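## Task

Grab one end of the white wire and raise it well up out of the crate; a shallow lift does not count, while the arm's highest reach is enough. Before closing on the wire, open the fingers around it by at least a thumb's width, unless they were opened well away from the entire wire; clamping without that can fail the run. The crate tipping halfway over fails it for certain. Declare success only while that end is held up above the table, the other arm is clear of the wire, and nothing else touches the wire more than a finger's width above the crate rim. The black wire must stay inside the crate with no part drawn out over a wall, the crate must be upright and wholly on the table, and neither gripper may hold anything besides that one end.

## Robot and tools

ROBOT. Two six-joint arms with parallel grippers, left_arm and right_arm. The names are not image sides: left_arm sits on the +y side (base near (+0.004, +0.266, +0.021) m), right_arm on the -y side (base near (+0.004, -0.310, +0.015) m). Joint ranges in rad: waist -2.618 to 3.054, shoulder 0 to 3.142, elbow 0 to 3.142, wrist pitch -1.571 to 1.571, wrist yaw -1.571 to 1.571, wrist roll -2.094 to 2.094. Elbows cannot lock fully straight.

FRAMES. All positions use one scene frame in metres: origin at table-top height, midway between the arms, a little behind the near table edge; +x points out across the table, +z points up. Orientations are quaternions written w first (qw, qx, qy, qz). In each gripper's own frame the fingers extend along +z and separate along y. end_effector_position is the spot between the finger pads, just under 1 cm short of the tips. Reported hand positions may be off, more so at long reach.

THE ROW. Every motion command is built from rows of 16 plain numbers, always for both arms: left_arm x, y, z, qw, qx, qy, qz, opening, then right_arm x, y, z, qw, qx, qy, qz, opening. x, y, z and the quaternion are an absolute pose in the scene frame (metres, unit quaternion), not an offset. opening runs from -1 (closed) to +1 (fully open, 0.087 m). To keep an arm still, repeat the exact pose from the last result before it stopped moving, plus its wanted opening; to keep an orientation, resend the same quaternion every row rather than the drifted reported one.

execute_actions(actions): actions is a list of actions; each action is a list of up to 15 rows, one row per control step of 1/30 s; if fewer than 15, the last row is held for the remaining steps. An empty list just returns state and images. Per step the command is clipped to within 70 mm and 16 degrees of the measured pose, so distant targets take several actions; position wins over orientation if both cannot be met. A target more than 0.6 m from a gripper's current position along any of its axes gets the action refused for both arms; a malformed or out-of-range first action refuses the whole call. Joint friction may leave the hand up to about 31 mm short, and tiny commands may not move it.

move(target, speed, blocking): target is one 16-number row as above (absolute poses). Each gripper travels a straight line, both finishing together, lasting 0.5 to 10 s (cut off at 10 s). speed is peak path speed in m/s, 0.002 to 0.5, default 0.25; rotation is capped at twice that in rad/s. The opening is applied when the move starts. Paths ignore obstacles and the other arm; faster contact hits harder, and aiming beyond a contact presses harder. blocking=false returns after 0.5 s while motion continues; then use wait(0) or stop before sending anything else. The result adds a move: line with the ending (done, off_target, moving, held, fault), limits that acted (paced = pose clipped, held = some steps blocked, after which the arm may suddenly speed up), and each gripper's distance from its target.

wait(seconds): 0 to 10; arms hold their last command; returns early if a running move ends. stop(): brakes a running move; needs braking room; fingers keep moving. zoom_image(camera, region): camera is cam_high, cam_low, cam_left_wrist or cam_right_wrist; region is [x0, y0, x1, y1] in pixels of that 504x504 image, origin top-left, at most 504 by 504. read_manual(section): only "licences". finished_scene(scene): integer number of the scene being ended; irreversible; reports success.

RESULTS. A state line gives each gripper's position and quaternion. Hand target lines show the pose each controller is now heading for. grip_measured is the finger opening on the command scale; the last Joint positions entry is the opening in metres (each gripper may read about 1 mm off). Joint torques are raw drive outputs, nonzero even in free air. pose unreachable means a clearance check altered or blocked that arm's command. FAULT lines report an arm stop; MOTOR HOT warns at 75 °C, an over-temperature stop comes at 90 °C, and at 100 °C the arm goes limp and falls. Images arrive in order cam_high, cam_low, cam_left_wrist, cam_right_wrist, with calibration supplied per camera.

GRIPPING. Open the fingers clearly wider than the wire (2 cm or more) around it before closing. To hold, command about 0.02 below grip_measured; smaller margins grip lighter. Pads push up to roughly 20 N; slamming shut can press harder or bounce open.

AVOID. Tipping the crate, dragging the other wire over a wall, knocking anything off the table, hard or fast contacts, letting the arms collide, and striking the bar and plate behind the bases (up to about 3 cm above the table, no warning). Holding a load warms the motors. Occasionally an outside nudge moves loose objects.

Each tool is called as name(argument=value, ...) on one line, values as JSON.

## Session

execute_actions(actions=[])

Scene clock: 0.00 s.
left_arm: end_effector_position=(+0.4861, +0.4948, +0.1312) grip_measured=+1.000 end_effector_quat_wxyz=(+0.534, +0.305, +0.622, +0.485) | right_arm: end_effector_position=(+0.5558, -0.4125, +0.3725) grip_measured=+0.989 end_effector_quat_wxyz=(+0.689, -0.589, +0.322, -0.273)
Joint positions: left_arm=[0.387 2.124 0.811 1.358 0.132 1.193 0.087] | right_arm=[-0.505  1.944  1.532  0.754 -1.143 -1.106  0.087]
Joint velocities: left_arm=[-0.007  0.002  0.012  0.022 -0.051  0.022  0.   ] | right_arm=[-0.007 -0.002  0.002  0.051 -0.007  0.081 -0.001]
Joint torques (N m, as the arm reports them, + toward a larger angle): no reading
Motor temperatures (°C, as the motors report them): left_arm=[32 32 31 30 32 32] | right_arm=[33 33 32 32 33 31]
Hand target (left_arm): +0.486, +0.495, +0.131; +0.534, +0.305, +0.622, +0.485
Hand target (right_arm): +0.556, -0.413, +0.372; +0.689, -0.589, +0.322, -0.273

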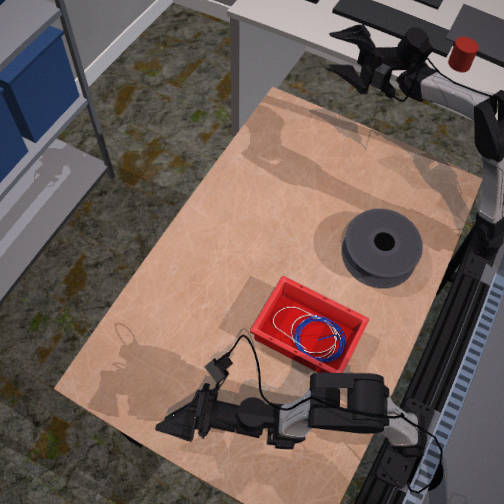

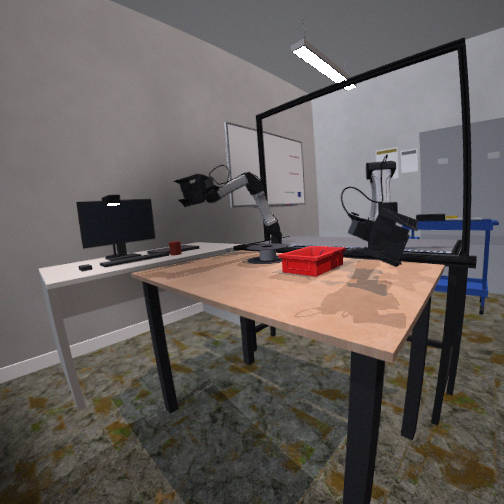

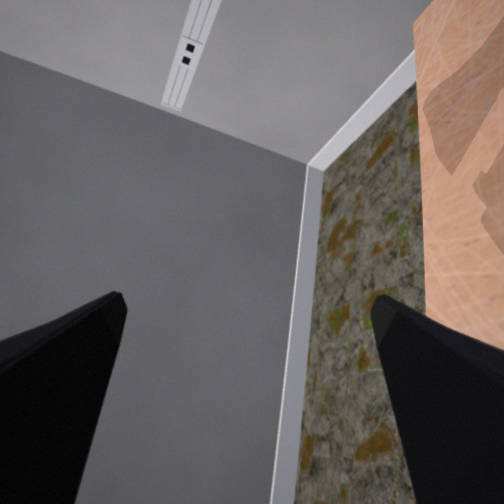

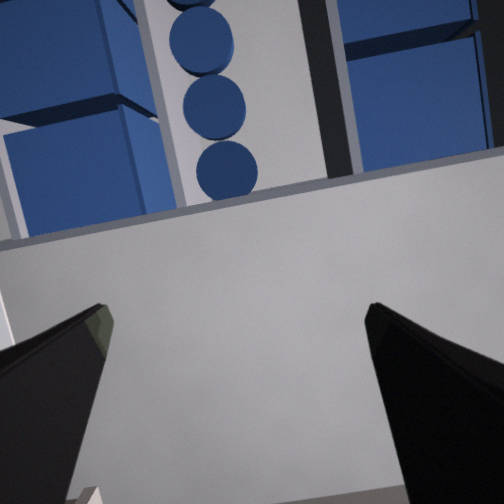

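zoom_image(camera="cam_high", region=[240, 270, 380, 390])

Region (240, 270, 380, 390) of cam_high's 504x504 image, scaled by 3.600, with more detail than that image has; it fills the top 432 rows of this view, and the rest is white.

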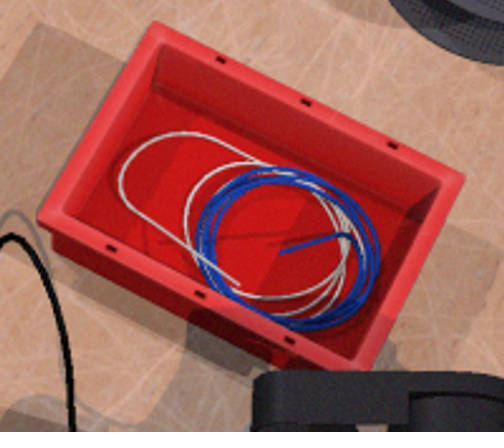

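move(target=[0.36,0.19,0.17,0,0,1,0,-0.3,0.5558,-0.4125,0.3725,0.689,-0.589,0.322,-0.273,1])

Scene clock: 10.40 s.
left_arm: end_effector_position=(+0.3559, +0.1950, +0.1674) grip_measured=-0.300 end_effector_quat_wxyz=(+0.003, +0.004, +1.000, -0.009) | right_arm: end_effector_position=(+0.5558, -0.4125, +0.3725) grip_measured=+0.989 end_effector_quat_wxyz=(+0.689, -0.589, +0.322, -0.273)
Joint positions: left_arm=[-0.204  2.086  2.057 -1.531  0.008 -0.17   0.031] | right_arm=[-0.505  1.944  1.532  0.754 -1.143 -1.106  0.087]
Joint velocities: left_arm=[-0.017  0.002 -0.002 -0.007 -0.007 -0.007 -0.   ] | right_arm=[-0.007 -0.012  0.002 -0.051 -0.066  0.007  0.   ]
Joint torques (N m, as the arm reports them, + toward a larger angle): left_arm=[ -0.53 -10.53   8.84   0.17   0.08   0.  ] | right_arm=[-0.01 -9.22  5.83  1.36  0.15  0.11]
Motor temperatures (°C, as the motors report them): left_arm=[32 36 33 32 32 32] | right_arm=[33 36 34 33 33 31]
Hand target (left_arm): +0.357, +0.189, +0.168; +0.002, +0.005, +1.000, -0.013
Hand target (right_arm): +0.556, -0.413, +0.372; +0.689, -0.589, +0.322, -0.273
Off the commanded pose (left_arm): 0.007 m, 1 deg.
Off the commanded pose (right_arm): 0.000 m, 0 deg.
move: done
camera_calibration (this result's frames):
cam_left_wrist: T_world_to_cam=[[0.00529524, -0.999819, 0.0182485, 0.189531], [-0.651411, 0.0103968, 0.758654, 0.123571], [-0.758706, -0.0159045, -0.651239, 0.519839], [0, 0, 0, 1]] pos_world=[0.473897, 0.196479, 0.241333]

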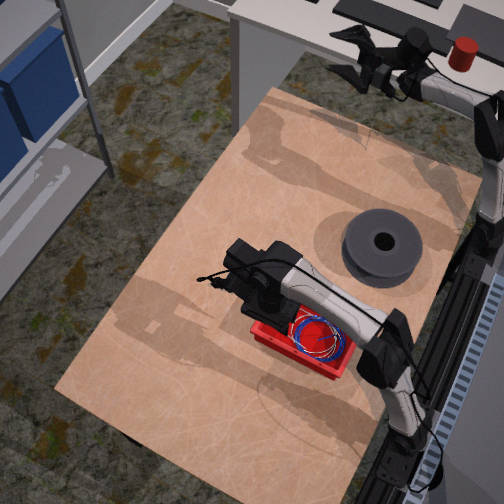

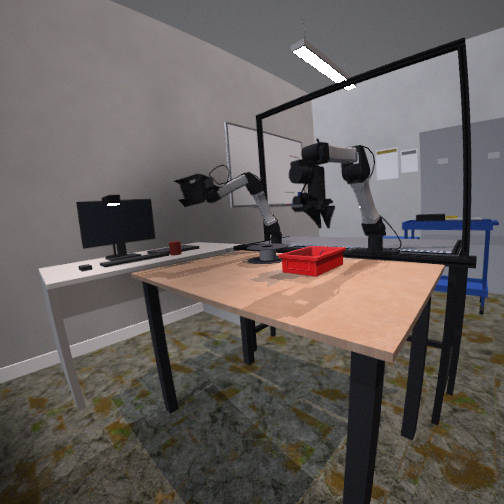

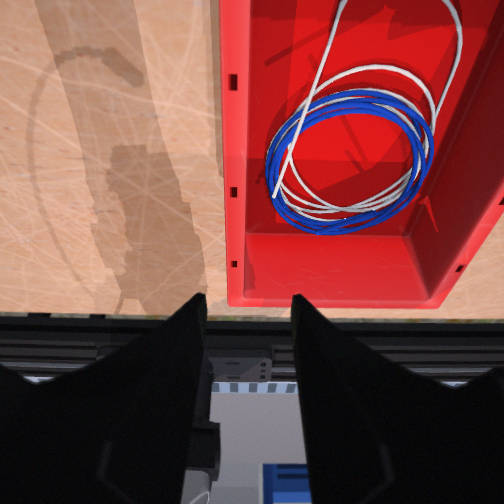

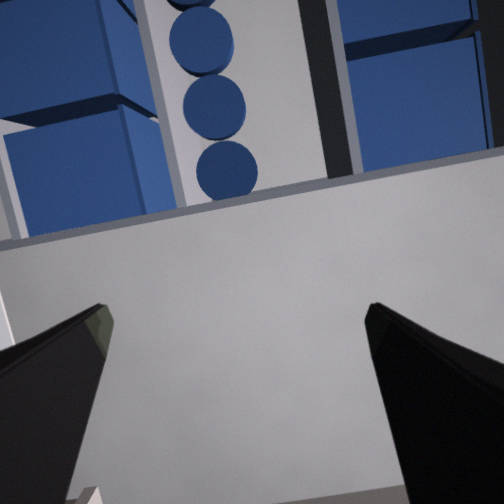

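move(target=[0.33,0.172,0.09,0,0,1,0,-0.3,0.5558,-0.4125,0.3725,0.689,-0.589,0.322,-0.273,1], speed=0.1)

Scene clock: 14.47 s.
left_arm: end_effector_position=(+0.3302, +0.1737, +0.0851) grip_measured=-0.300 end_effector_quat_wxyz=(-0.015, -0.001, +1.000, -0.001) | right_arm: end_effector_position=(+0.5558, -0.4125, +0.3725) grip_measured=+0.989 end_effector_quat_wxyz=(+0.689, -0.589, +0.322, -0.273)
Joint positions: left_arm=[-0.272  2.028  1.634 -1.206  0.001 -0.248  0.031] | right_arm=[-0.505  1.944  1.532  0.754 -1.143 -1.106  0.087]
Joint velocities: left_arm=[-0.002 -0.012 -0.012  0.007 -0.022 -0.022  0.   ] | right_arm=[-0.007 -0.012 -0.007  0.022  0.022  0.037 -0.   ]
Joint torques (N m, as the arm reports them, + toward a larger angle): left_arm=[ -0.48 -14.1    5.54   0.34  -0.12   0.03] | right_arm=[ 0.04 -9.22  5.84  1.36  0.14  0.09]
Motor temperatures (°C, as the motors report them): left_arm=[32 37 33 32 32 32] | right_arm=[33 37 35 33 33 31]
Hand target (left_arm): +0.330, +0.172, +0.090; -0.001, -0.000, +1.000, -0.000
Hand target (right_arm): +0.556, -0.413, +0.372; +0.689, -0.589, +0.322, -0.273
Off the commanded pose (left_arm): 0.005 m, 2 deg.
Off the commanded pose (right_arm): 0.000 m, 0 deg.
move: done
camera_calibration (this result's frames):
cam_left_wrist: T_world_to_cam=[[0.0152378, -0.999881, 0.00232992, 0.16793], [-0.623307, -0.0076769, 0.781939, 0.16135], [-0.781828, -0.0133673, -0.62335, 0.451218], [0, 0, 0, 1]] pos_world=[0.450787, 0.17518, 0.154709]

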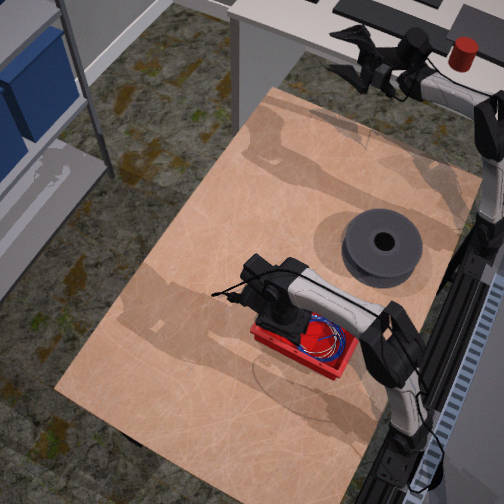

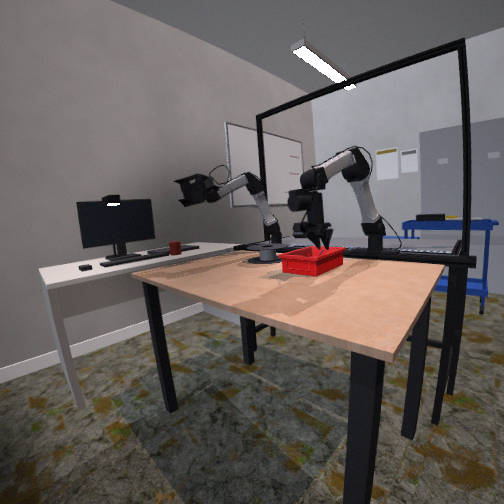

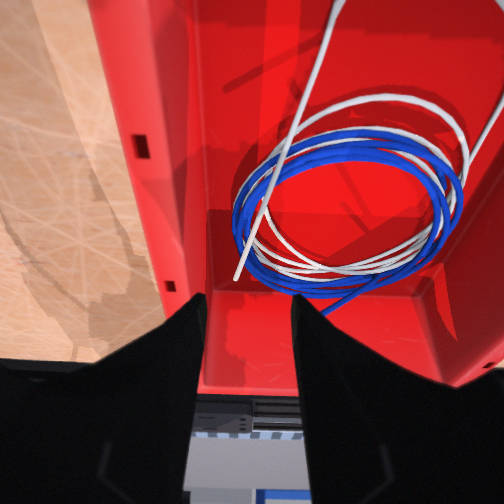

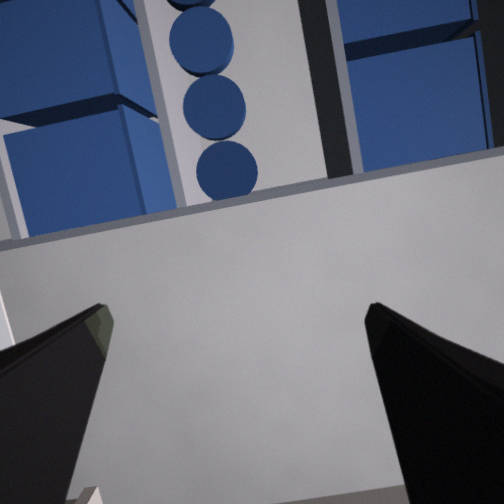

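move(target=[0.325,0.172,0.048,0,0,1,0,-0.3,0.5558,-0.4125,0.3725,0.689,-0.589,0.322,-0.273,1], speed=0.05)

Scene clock: 18.50 s.
left_arm: end_effector_position=(+0.3266, +0.1744, +0.0484) grip_measured=-0.300 end_effector_quat_wxyz=(-0.006, -0.003, +1.000, -0.003) | right_arm: end_effector_position=(+0.5558, -0.4125, +0.3725) grip_measured=+0.989 end_effector_quat_wxyz=(+0.689, -0.589, +0.322, -0.273)
Joint positions: left_arm=[-0.272  2.028  1.488 -1.041  0.    -0.251  0.031] | right_arm=[-0.505  1.944  1.532  0.754 -1.143 -1.106  0.087]
Joint velocities: left_arm=[-0.017 -0.007 -0.002  0.022 -0.051 -0.051  0.001] | right_arm=[ 0.002  0.002 -0.022 -0.081  0.037  0.022 -0.   ]
Joint torques (N m, as the arm reports them, + toward a larger angle): left_arm=[ -0.67 -12.31   5.28   0.35  -0.11   0.01] | right_arm=[-0.07 -9.28  5.81  1.39  0.14  0.1 ]
Motor temperatures (°C, as the motors report them): left_arm=[32 39 33 32 32 32] | right_arm=[33 38 35 33 33 31]
Hand target (left_arm): +0.325, +0.172, +0.048; -0.000, +0.000, +1.000, +0.000
Hand target (right_arm): +0.556, -0.413, +0.372; +0.689, -0.589, +0.322, -0.273
Off the commanded pose (left_arm): 0.003 m, 1 deg.
Off the commanded pose (right_arm): 0.000 m, 0 deg.
move: done
camera_calibration (this result's frames):
cam_left_wrist: T_world_to_cam=[[0.0187132, -0.999807, 0.00589758, 0.167433], [-0.637277, -0.0073822, 0.7706, 0.192864], [-0.770408, -0.0181788, -0.637292, 0.423286], [0, 0, 0, 1]] pos_world=[0.445877, 0.17652, 0.120148]

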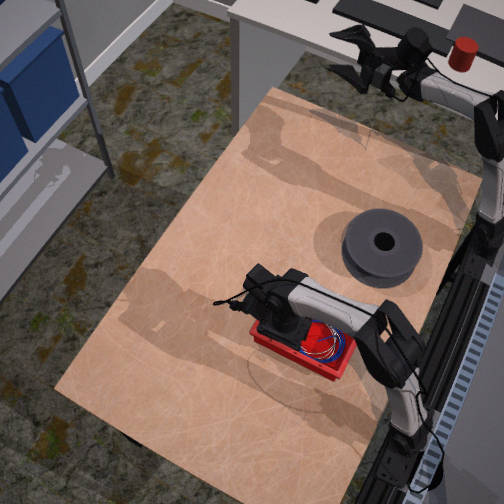

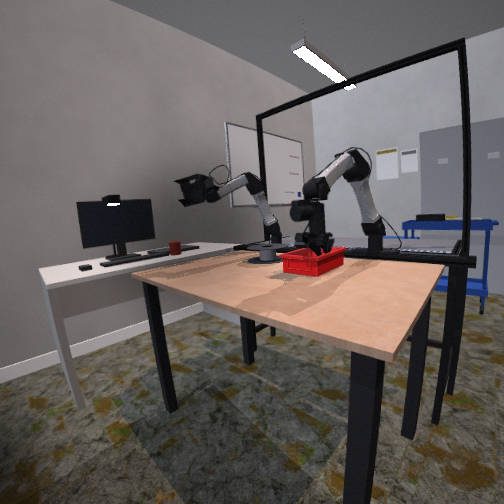

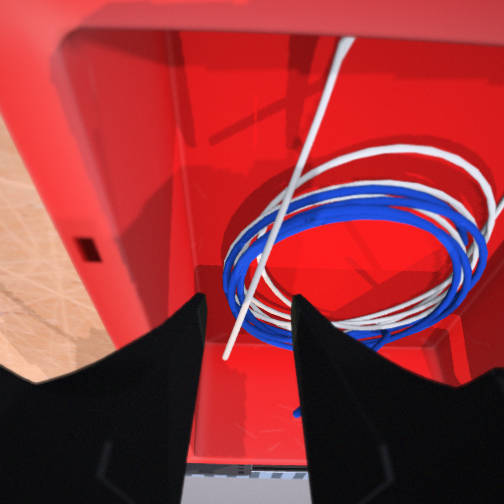

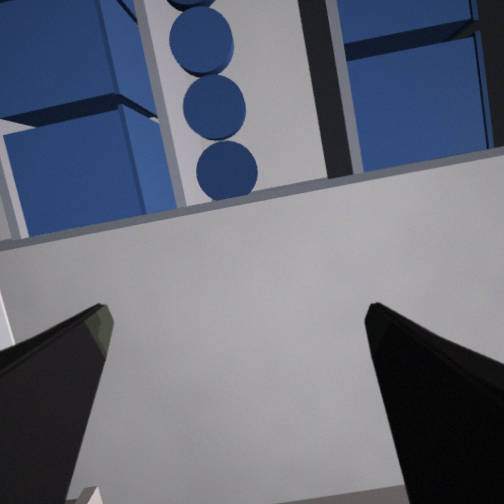

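move(target=[0.322,0.172,0.04,0,0,1,0,-0.3,0.5558,-0.4125,0.3725,0.689,-0.589,0.322,-0.273,1], speed=0.05)

move(target=[0.322,0.172,0.04,0,0,1,0,-1,0.5558,-0.4125,0.3725,0.689,-0.589,0.322,-0.273,1])

move(target=[0.34,0.15,0.2,0,0,1,0,-1,0.5558,-0.4125,0.3725,0.689,-0.589,0.322,-0.273,1], speed=0.06)

Scene clock: 21.80 s.
left_arm: end_effector_position=(+0.3230, +0.1737, +0.0400) grip_measured=-0.300 end_effector_quat_wxyz=(-0.007, -0.002, +1.000, -0.002) | right_arm: end_effector_position=(+0.5558, -0.4125, +0.3725) grip_measured=+0.989 end_effector_quat_wxyz=(+0.689, -0.589, +0.322, -0.273)
Joint positions: left_arm=[-0.276  2.028  1.453 -1.008  0.    -0.253  0.031] | right_arm=[-0.505  1.944  1.532  0.754 -1.143 -1.106  0.087]
Joint velocities: left_arm=[-0.002  0.007 -0.002 -0.022 -0.066 -0.007 -0.   ] | right_arm=[ 0.002  0.007 -0.007  0.037  0.007 -0.051  0.   ]
Joint torques (N m, as the arm reports them, + toward a larger angle): left_arm=[ -0.51 -12.32   5.21   0.34  -0.12   0.02] | right_arm=[ 0.04 -9.23  5.87  1.37  0.14  0.09]
Motor temperatures (°C, as the motors report them): left_arm=[32 40 33 31 32 32] | right_arm=[33 39 36 34 33 31]
Hand target (left_arm): +0.322, +0.172, +0.040; -0.000, +0.000, +1.000, -0.000
Hand target (right_arm): +0.556, -0.413, +0.372; +0.689, -0.589, +0.322, -0.273
Off the commanded pose (left_arm): 0.002 m, 1 deg.
Off the commanded pose (right_arm): 0.000 m, 0 deg.
move: done
camera_calibration (this result's frames):
cam_left_wrist: T_world_to_cam=[[0.0156576, -0.999863, 0.00539481, 0.167912], [-0.63589, -0.00579384, 0.771758, 0.196294], [-0.771621, -0.0155144, -0.635893, 0.415039], [0, 0, 0, 1]] pos_world=[0.442445, 0.175465, 0.111523]

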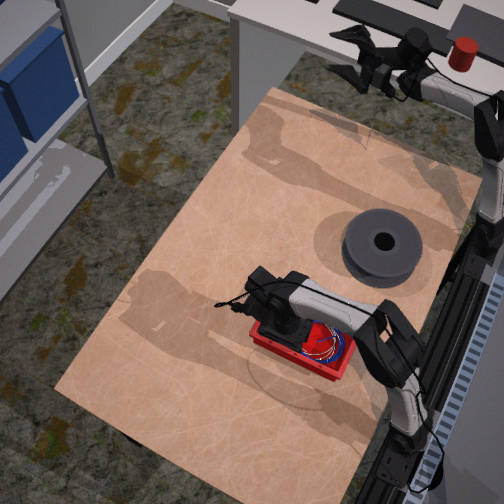

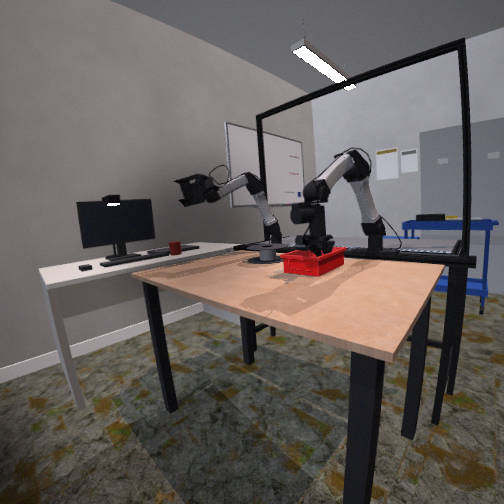

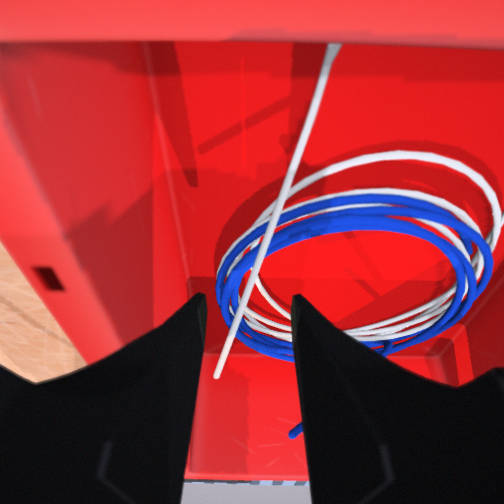

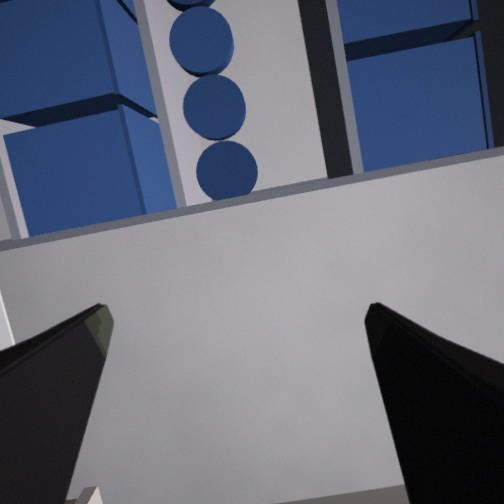

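Scene clock: 22.50 s.
left_arm: end_effector_position=(+0.3233, +0.1737, +0.0399) grip_measured=-0.951 end_effector_quat_wxyz=(-0.006, -0.002, +1.000, -0.002) | right_arm: end_effector_position=(+0.5558, -0.4125, +0.3725) grip_measured=+0.989 end_effector_quat_wxyz=(+0.689, -0.589, +0.322, -0.273)
Joint positions: left_arm=[-0.276  2.028  1.453 -1.006  0.    -0.253  0.002] | right_arm=[-0.505  1.944  1.532  0.754 -1.143 -1.106  0.087]
Joint velocities: left_arm=[-0.007  0.002  0.007 -0.037 -0.007  0.007  0.   ] | right_arm=[-0.002 -0.007 -0.007 -0.007  0.007  0.037  0.001]
Joint torques (N m, as the arm reports them, + toward a larger angle): left_arm=[ -0.53 -12.41   5.19   0.37  -0.12   0.01] | right_arm=[-0.04 -9.23  5.79  1.36  0.14  0.09]
Motor temperatures (°C, as the motors report them): left_arm=[32 40 33 31 32 32] | right_arm=[33 39 36 34 33 31]
Hand target (left_arm): +0.322, +0.172, +0.040; -0.000, +0.000, +1.000, +0.000
Hand target (right_arm): +0.556, -0.413, +0.372; +0.689, -0.589, +0.322, -0.273
Off the commanded pose (left_arm): 0.002 m, 1 deg.
Off the commanded pose (right_arm): 0.000 m, 0 deg.
move: done
camera_calibration (this result's frames):
cam_left_wrist: T_world_to_cam=[[0.0156602, -0.999861, 0.00569451, 0.167824], [-0.636745, -0.00558157, 0.771054, 0.196775], [-0.770915, -0.0157008, -0.636744, 0.415058], [0, 0, 0, 1]] pos_world=[0.442642, 0.175416, 0.111606]

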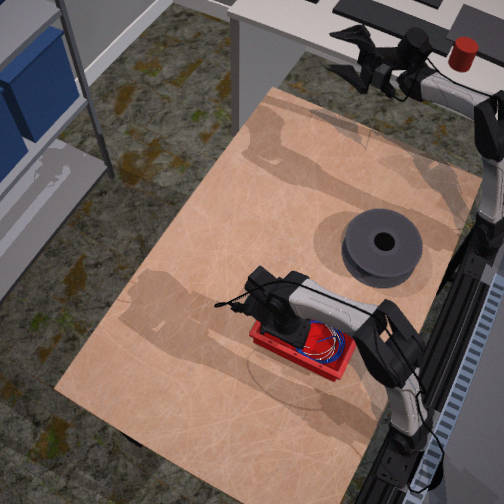

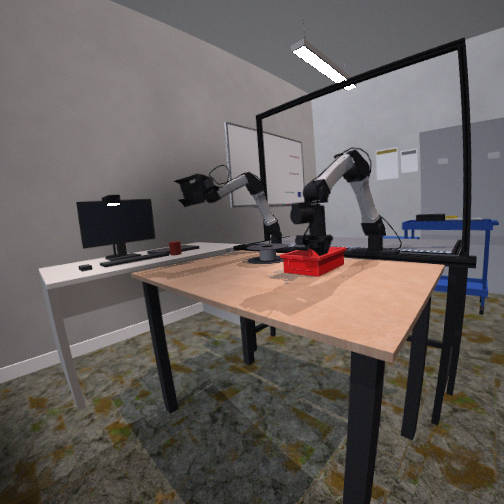

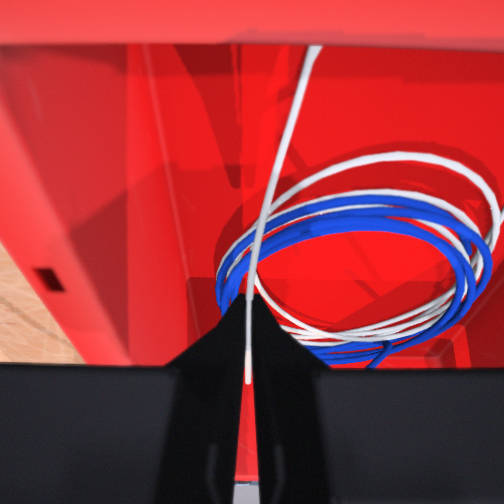

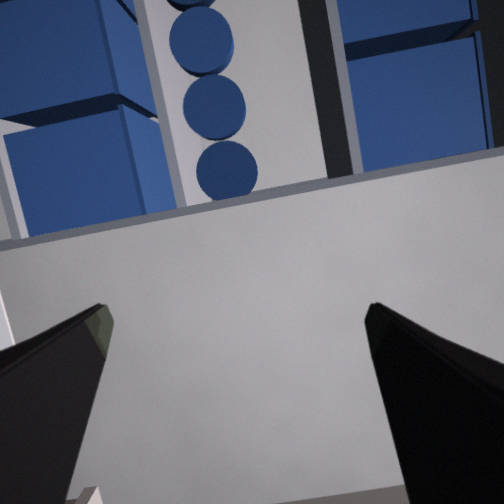

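Scene clock: 25.47 s.
left_arm: end_effector_position=(+0.3392, +0.1531, +0.1851) grip_measured=-0.951 end_effector_quat_wxyz=(+0.016, -0.002, +1.000, -0.009) | right_arm: end_effector_position=(+0.5558, -0.4125, +0.3725) grip_measured=+0.989 end_effector_quat_wxyz=(+0.689, -0.589, +0.322, -0.273)
Joint positions: left_arm=[-0.32   2.046  2.07  -1.56   0.    -0.298  0.002] | right_arm=[-0.505  1.944  1.532  0.754 -1.143 -1.106  0.087]
Joint velocities: left_arm=[-0.012 -0.012 -0.012 -0.051 -0.022 -0.007 -0.001] | right_arm=[-0.002 -0.017  0.002  0.066  0.007 -0.007 -0.001]
Joint torques (N m, as the arm reports them, + toward a larger angle): left_arm=[ -0.61 -14.14   8.82   0.22  -0.09   0.  ] | right_arm=[-0.03 -9.25  5.86  1.36  0.13  0.11]
Motor temperatures (°C, as the motors report them): left_arm=[32 41 34 31 32 32] | right_arm=[33 40 36 34 33 31]
Hand target (left_arm): +0.338, +0.150, +0.199; +0.036, -0.001, +0.999, -0.013
Hand target (right_arm): +0.556, -0.412, +0.372; +0.689, -0.589, +0.322, -0.273
Off the commanded pose (left_arm): 0.015 m, 2 deg.
Off the commanded pose (right_arm): 0.000 m, 0 deg.
joint sent to its limit (left arm) — the command would take joint 4 (wrist pitch) past its lower limit, so that joint was sent only as far as its limit.
move: off_target (left_arm)
camera_calibration (this result's frames):
cam_left_wrist: T_world_to_cam=[[0.0170006, -0.999673, 0.0190818, 0.143191], [-0.669715, 0.00278569, 0.742613, 0.110048], [-0.742423, -0.0254042, -0.669449, 0.517293], [0, 0, 0, 1]] pos_world=[0.455317, 0.155979, 0.261846]

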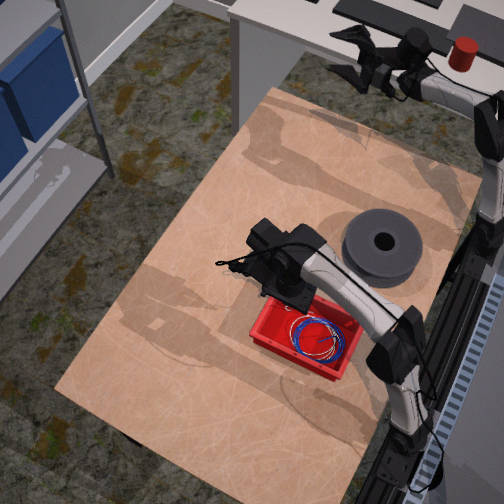

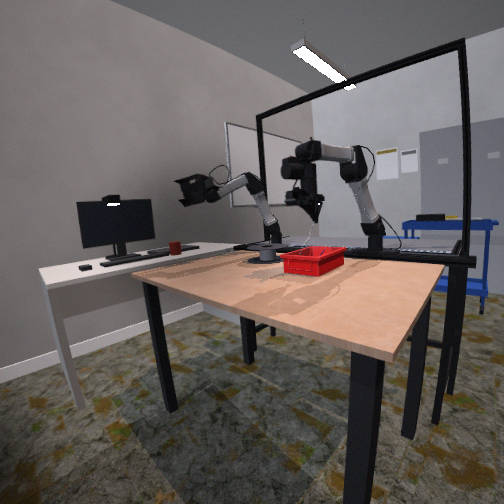

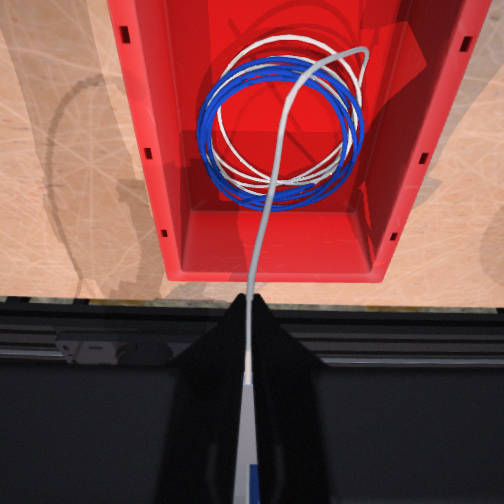

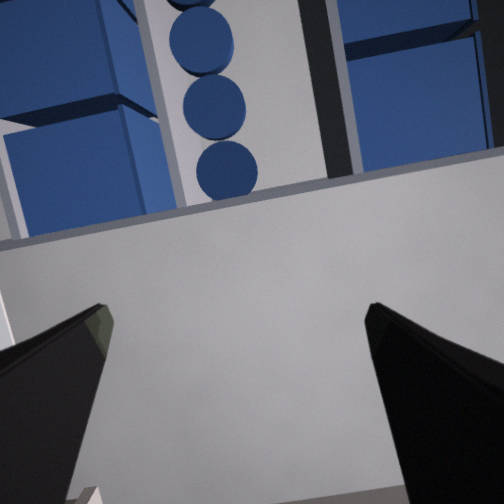

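move(target=[0.34,0.14,0.42,0.565,0.147,0.806,-0.103,-1,0.5558,-0.4125,0.3725,0.689,-0.589,0.322,-0.273,1], speed=0.08)

zoom_image(camera="cam_low", region=[220, 90, 420, 290])

Scene clock: 37.07 s.
left_arm: end_effector_position=(+0.3423, +0.1435, +0.4172) grip_measured=-0.951 end_effector_quat_wxyz=(+0.554, +0.144, +0.815, -0.087) | right_arm: end_effector_position=(+0.5558, -0.4125, +0.3725) grip_measured=+0.989 end_effector_quat_wxyz=(+0.689, -0.589, +0.322, -0.273)
Joint positions: left_arm=[-0.406  1.293  1.737 -0.823 -0.047  0.008  0.002] | right_arm=[-0.505  1.944  1.532  0.754 -1.143 -1.106  0.087]
Joint velocities: left_arm=[ 0.012 -0.002 -0.012 -0.066 -0.081  0.051 -0.001] | right_arm=[-0.002 -0.012  0.002  0.007 -0.037 -0.037 -0.001]
Joint torques (N m, as the arm reports them, + toward a larger angle): left_arm=[-0.43 -5.81  5.65  1.88  0.03  0.12] | right_arm=[-0.01 -9.25  5.87  1.35  0.13  0.1 ]
Motor temperatures (°C, as the motors report them): left_arm=[32 43 34 33 32 32] | right_arm=[33 42 37 34 33 31]
Hand target (left_arm): +0.339, +0.140, +0.423; +0.566, +0.150, +0.805, -0.094
Hand target (right_arm): +0.556, -0.413, +0.372; +0.689, -0.589, +0.322, -0.273
Off the commanded pose (left_arm): 0.005 m, 2 deg.
Off the commanded pose (right_arm): 0.000 m, 0 deg.
move: done
camera_calibration (this result's frames):
cam_left_wrist: T_world_to_cam=[[-0.327985, -0.944668, -0.00532997, 0.249569], [-0.895022, 0.312544, -0.318203, 0.415031], [0.302262, -0.0995953, -0.948008, 0.44403], [0, 0, 0, 1]] pos_world=[0.319103, 0.150268, 0.554338]

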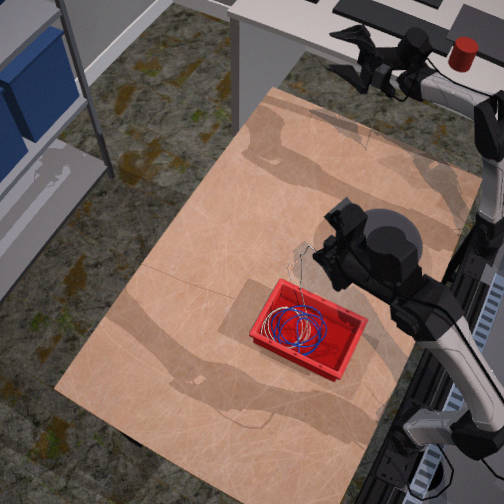

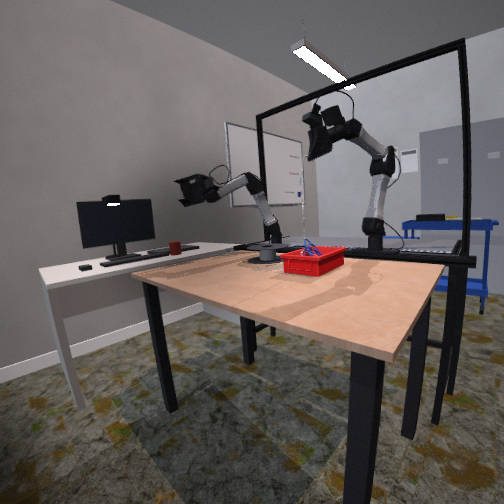

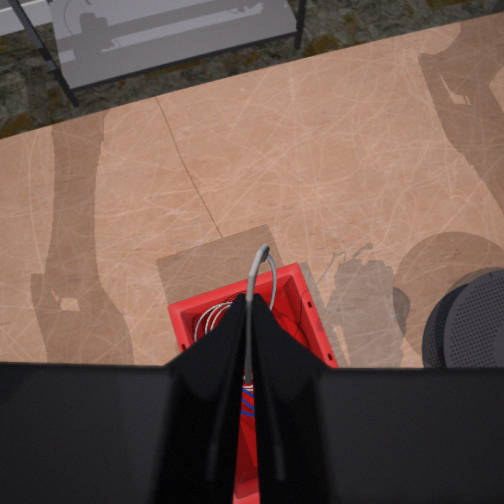

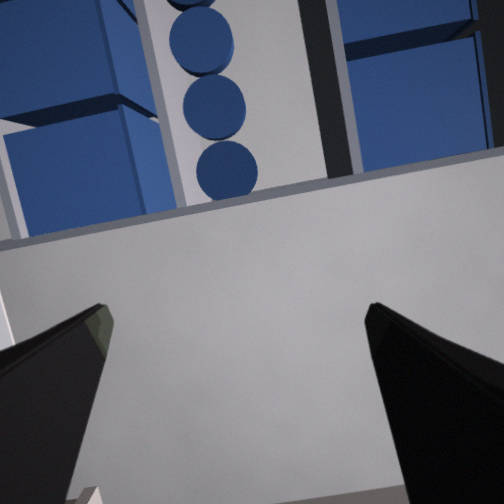

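Region (220, 90, 420, 290) of cam_low's 504x504 image, scaled by 2.520, with more detail than that image has.

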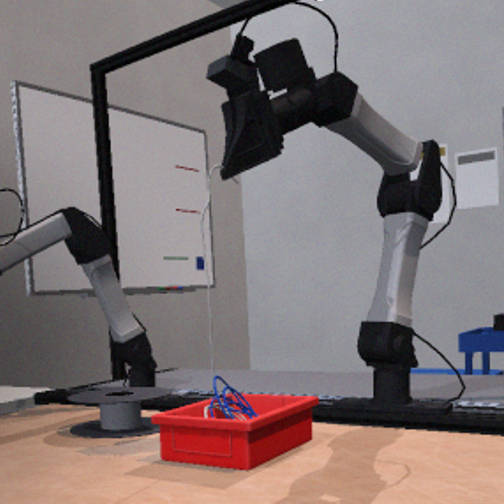

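Blue is being lifted; continue a bit and watch.

move(target=[0.31,0.15,0.5,0.565,0.147,0.806,-0.103,-1,0.5558,-0.4125,0.3725,0.689,-0.589,0.322,-0.273,1], speed=0.04)

zoom_image(camera="cam_low", region=[240, 170, 380, 290])

zoom_image(camera="cam_high", region=[240, 250, 380, 390])

Scene clock: 44.20 s.
left_arm: end_effector_position=(+0.3079, +0.1554, +0.4963) grip_measured=-0.951 end_effector_quat_wxyz=(+0.564, +0.144, +0.808, -0.095) | right_arm: end_effector_position=(+0.5558, -0.4125, +0.3725) grip_measured=+0.989 end_effector_quat_wxyz=(+0.689, -0.589, +0.322, -0.273)
Joint positions: left_arm=[-0.406  1.452  2.311 -1.212 -0.035  0.005  0.002] | right_arm=[-0.505  1.944  1.532  0.754 -1.143 -1.106  0.087]
Joint velocities: left_arm=[ 0.002 -0.017  0.022 -0.081  0.037 -0.022 -0.001] | right_arm=[ 0.022  0.002  0.017 -0.022  0.007 -0.022 -0.   ]
Joint torques (N m, as the arm reports them, + toward a larger angle): left_arm=[-0.37 -1.81  6.86  1.64  0.06  0.01] | right_arm=[-0.01 -9.24  5.82  1.37  0.13  0.12]
Motor temperatures (°C, as the motors report them): left_arm=[32 42 35 34 32 32] | right_arm=[33 43 38 35 33 31]
Hand target (left_arm): +0.310, +0.150, +0.499; +0.565, +0.147, +0.805, -0.103
Hand target (right_arm): +0.556, -0.413, +0.372; +0.689, -0.589, +0.322, -0.273
Off the commanded pose (left_arm): 0.007 m, 1 deg.
Off the commanded pose (right_arm): 0.000 m, 0 deg.
move: done
camera_calibration (this result's frames):
cam_left_wrist: T_world_to_cam=[[-0.337493, -0.941323, 0.00289953, 0.248267], [-0.88482, 0.316181, -0.342233, 0.413909], [0.321236, -0.118067, -0.93961, 0.523486], [0, 0, 0, 1]] pos_world=[0.281861, 0.164636, 0.632806]

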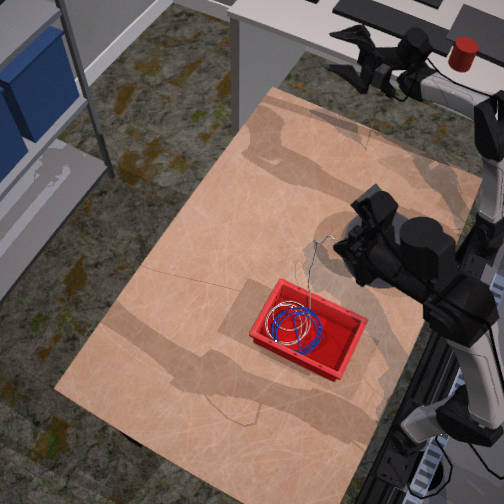

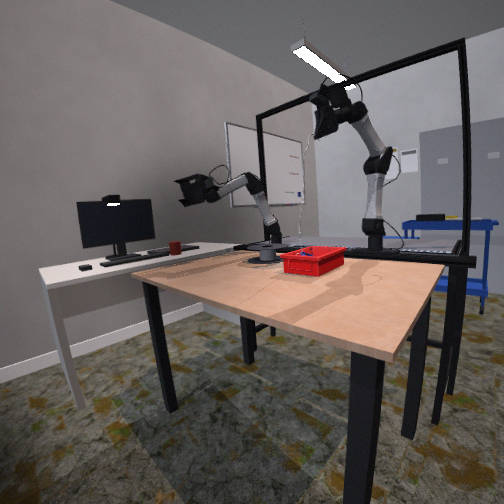

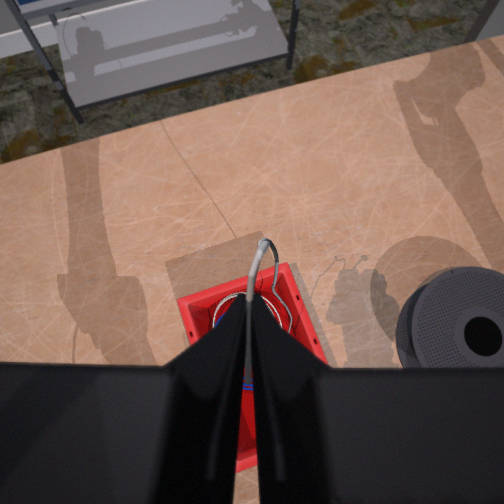

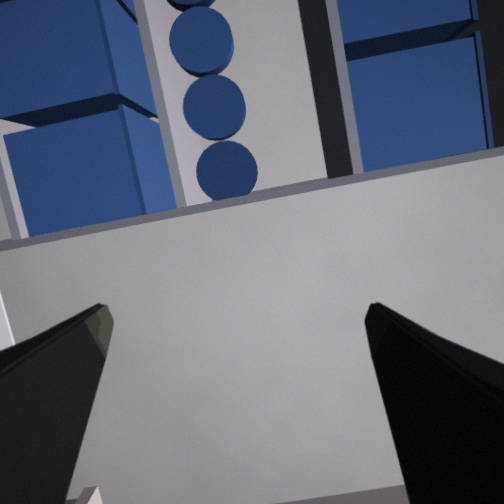

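Region (240, 170, 380, 290) of cam_low's 504x504 image, scaled by 3.600, with more detail than that image has; it fills the top 432 rows of this view, and the rest is white.

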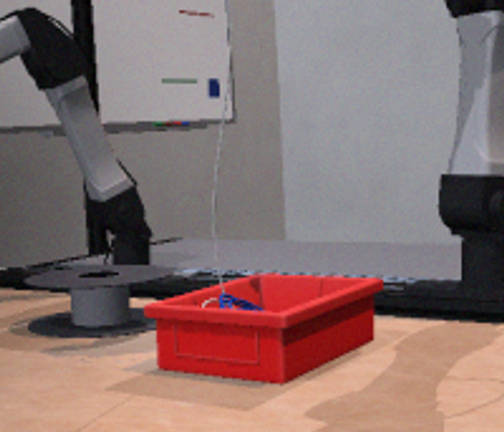

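Region (240, 250, 380, 390) of cam_high's 504x504 image, scaled by 3.600, with more detail than that image has.

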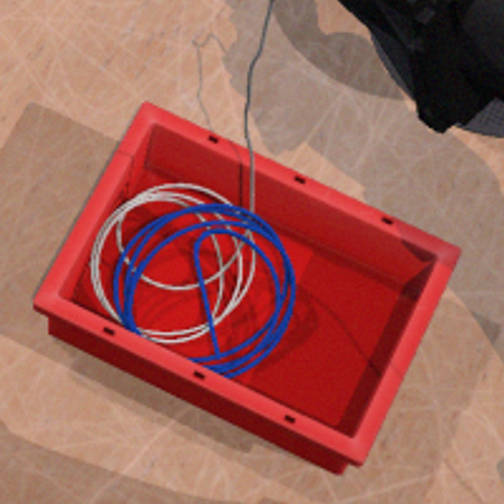

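move(target=[0.32,0.15,0.68,0.83,0.096,0.529,-0.151,-1,0.5558,-0.4125,0.3725,0.689,-0.589,0.322,-0.273,1], speed=0.045)

zoom_image(camera="cam_low", region=[190, 30, 450, 290])

Scene clock: 55.33 s.
left_arm: end_effector_position=(+0.3192, +0.1532, +0.6794) grip_measured=-0.951 end_effector_quat_wxyz=(+0.828, +0.090, +0.535, -0.142) | right_arm: end_effector_position=(+0.5558, -0.4125, +0.3725) grip_measured=+0.989 end_effector_quat_wxyz=(+0.689, -0.589, +0.322, -0.273)
Joint positions: left_arm=[-0.406  1.373  2.198 -0.401 -0.035  0.021  0.002] | right_arm=[-0.505  1.944  1.532  0.754 -1.143 -1.106  0.087]
Joint velocities: left_arm=[-0.002  0.002  0.007 -0.022  0.022  0.022 -0.   ] | right_arm=[-0.017 -0.017 -0.012  0.037 -0.022  0.037 -0.   ]
Joint torques (N m, as the arm reports them, + toward a larger angle): left_arm=[-0.21 -2.83  3.12  1.56  0.05  0.14] | right_arm=[ 0.01 -9.18  5.89  1.38  0.13  0.11]
Motor temperatures (°C, as the motors report them): left_arm=[32 40 34 36 32 32] | right_arm=[33 45 39 35 33 31]
Hand target (left_arm): +0.319, +0.150, +0.680; +0.831, +0.095, +0.529, -0.144
Hand target (right_arm): +0.556, -0.413, +0.372; +0.689, -0.589, +0.322, -0.273
Off the commanded pose (left_arm): 0.003 m, 1 deg.
Off the commanded pose (right_arm): 0.000 m, 0 deg.
move: done
camera_calibration (this result's frames):
cam_left_wrist: T_world_to_cam=[[-0.337301, -0.941301, 0.0134568, 0.242186], [-0.407958, 0.133273, -0.903221, 0.744226], [0.848409, -0.310147, -0.428964, 0.205815], [0, 0, 0, 1]] pos_world=[0.210687, 0.192617, 0.757229]

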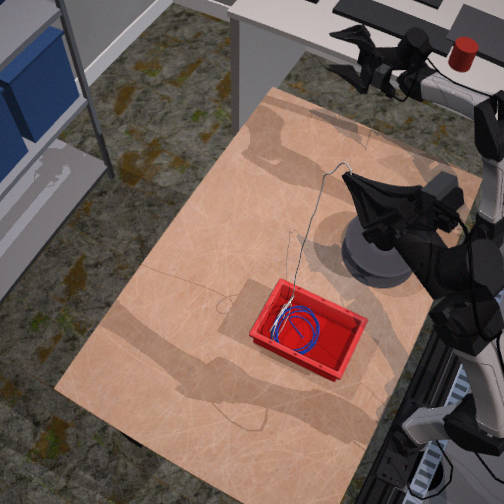

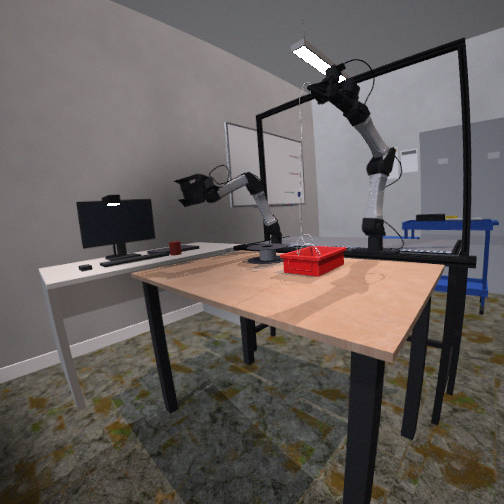

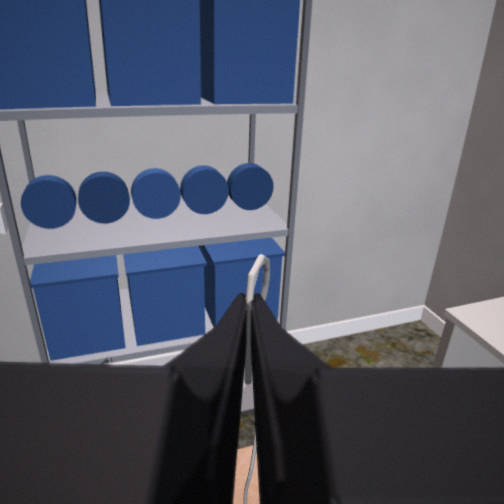

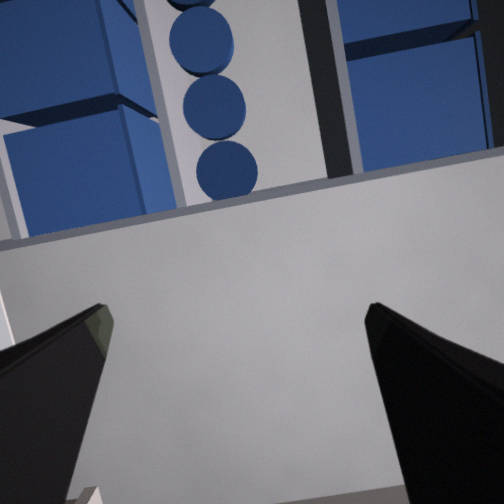

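Region (190, 30, 450, 290) of cam_low's 504x504 image, scaled by 1.938, with more detail than that image has.

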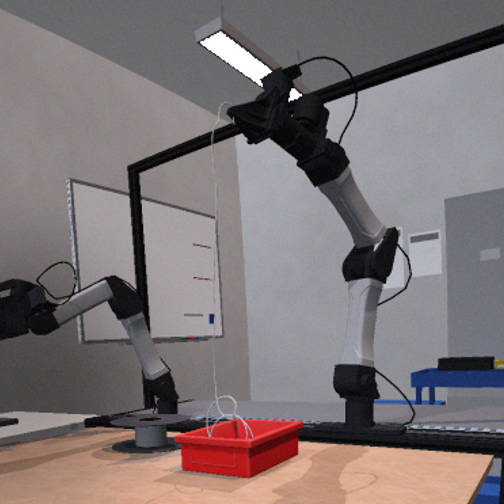

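move(target=[0.32,0.15,0.75,0.87,0.083,0.455,-0.158,-1,0.5558,-0.4125,0.3725,0.689,-0.589,0.322,-0.273,1], speed=0.045)

zoom_image(camera="cam_low", region=[190, 30, 450, 290])

Scene clock: 59.80 s.
left_arm: end_effector_position=(+0.3166, +0.1519, +0.7492) grip_measured=-0.951 end_effector_quat_wxyz=(+0.874, +0.080, +0.454, -0.155) | right_arm: end_effector_position=(+0.5558, -0.4125, +0.3725) grip_measured=+0.989 end_effector_quat_wxyz=(+0.689, -0.589, +0.322, -0.273)
Joint positions: left_arm=[-0.406  1.611  2.645 -0.422 -0.02   0.021  0.002] | right_arm=[-0.505  1.944  1.532  0.754 -1.143 -1.106  0.087]
Joint velocities: left_arm=[-0.022  0.032  0.042 -0.125 -0.022  0.037 -0.   ] | right_arm=[-0.007  0.012 -0.007  0.022  0.007 -0.081  0.001]
Joint torques (N m, as the arm reports them, + toward a larger angle): left_arm=[ 0.49 -1.73  4.8   1.11  0.09  0.03] | right_arm=[ 0.05 -9.2   5.89  1.35  0.14  0.11]
Motor temperatures (°C, as the motors report them): left_arm=[32 40 34 36 32 32] | right_arm=[33 45 39 35 33 31]
Hand target (left_arm): +0.320, +0.150, +0.749; +0.872, +0.082, +0.456, -0.157
Hand target (right_arm): +0.556, -0.413, +0.372; +0.689, -0.589, +0.322, -0.273
Off the commanded pose (left_arm): 0.004 m, 1 deg.
Off the commanded pose (right_arm): 0.000 m, 0 deg.
move: done
camera_calibration (this result's frames):
cam_left_wrist: T_world_to_cam=[[-0.350624, -0.936451, 0.0110158, 0.244481], [-0.241075, 0.0788841, -0.967295, 0.809787], [0.904956, -0.341813, -0.253413, 0.0929389], [0, 0, 0, 1]] pos_world=[0.196834, 0.196833, 0.804162]

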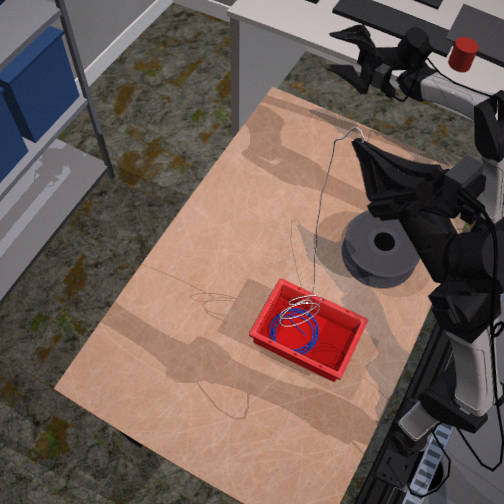

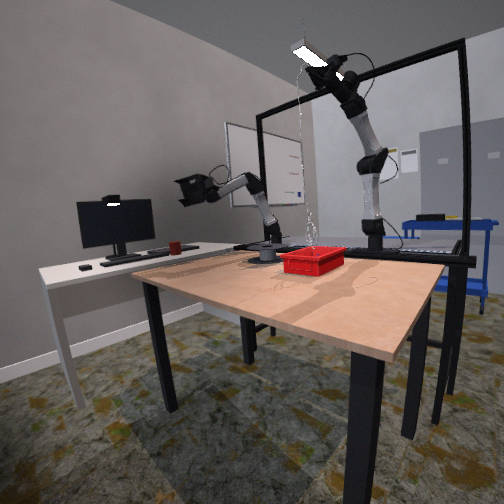

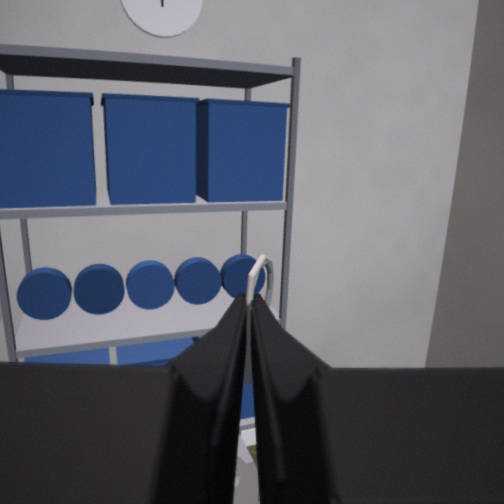

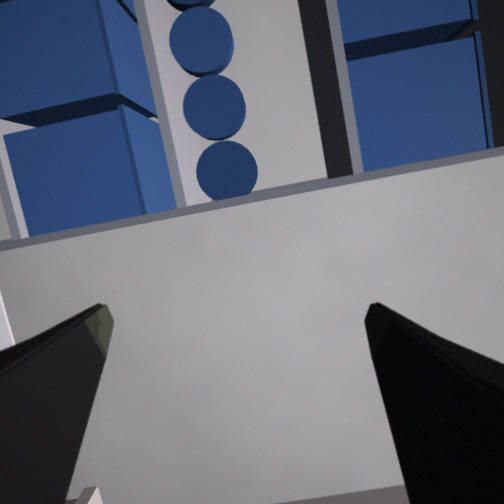

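Region (190, 30, 450, 290) of cam_low's 504x504 image, scaled by 1.938, with more detail than that image has.

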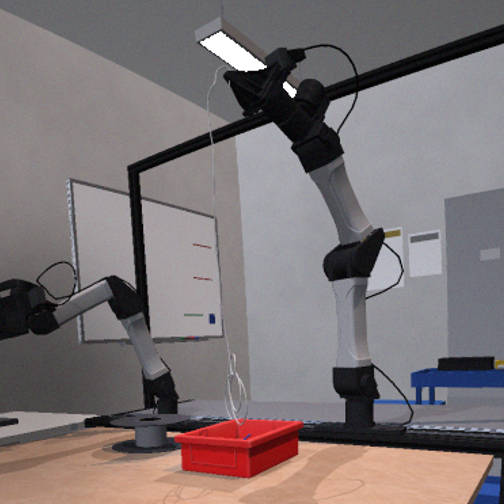

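finished_scene(scene=1)

The scene is finished: the task was done.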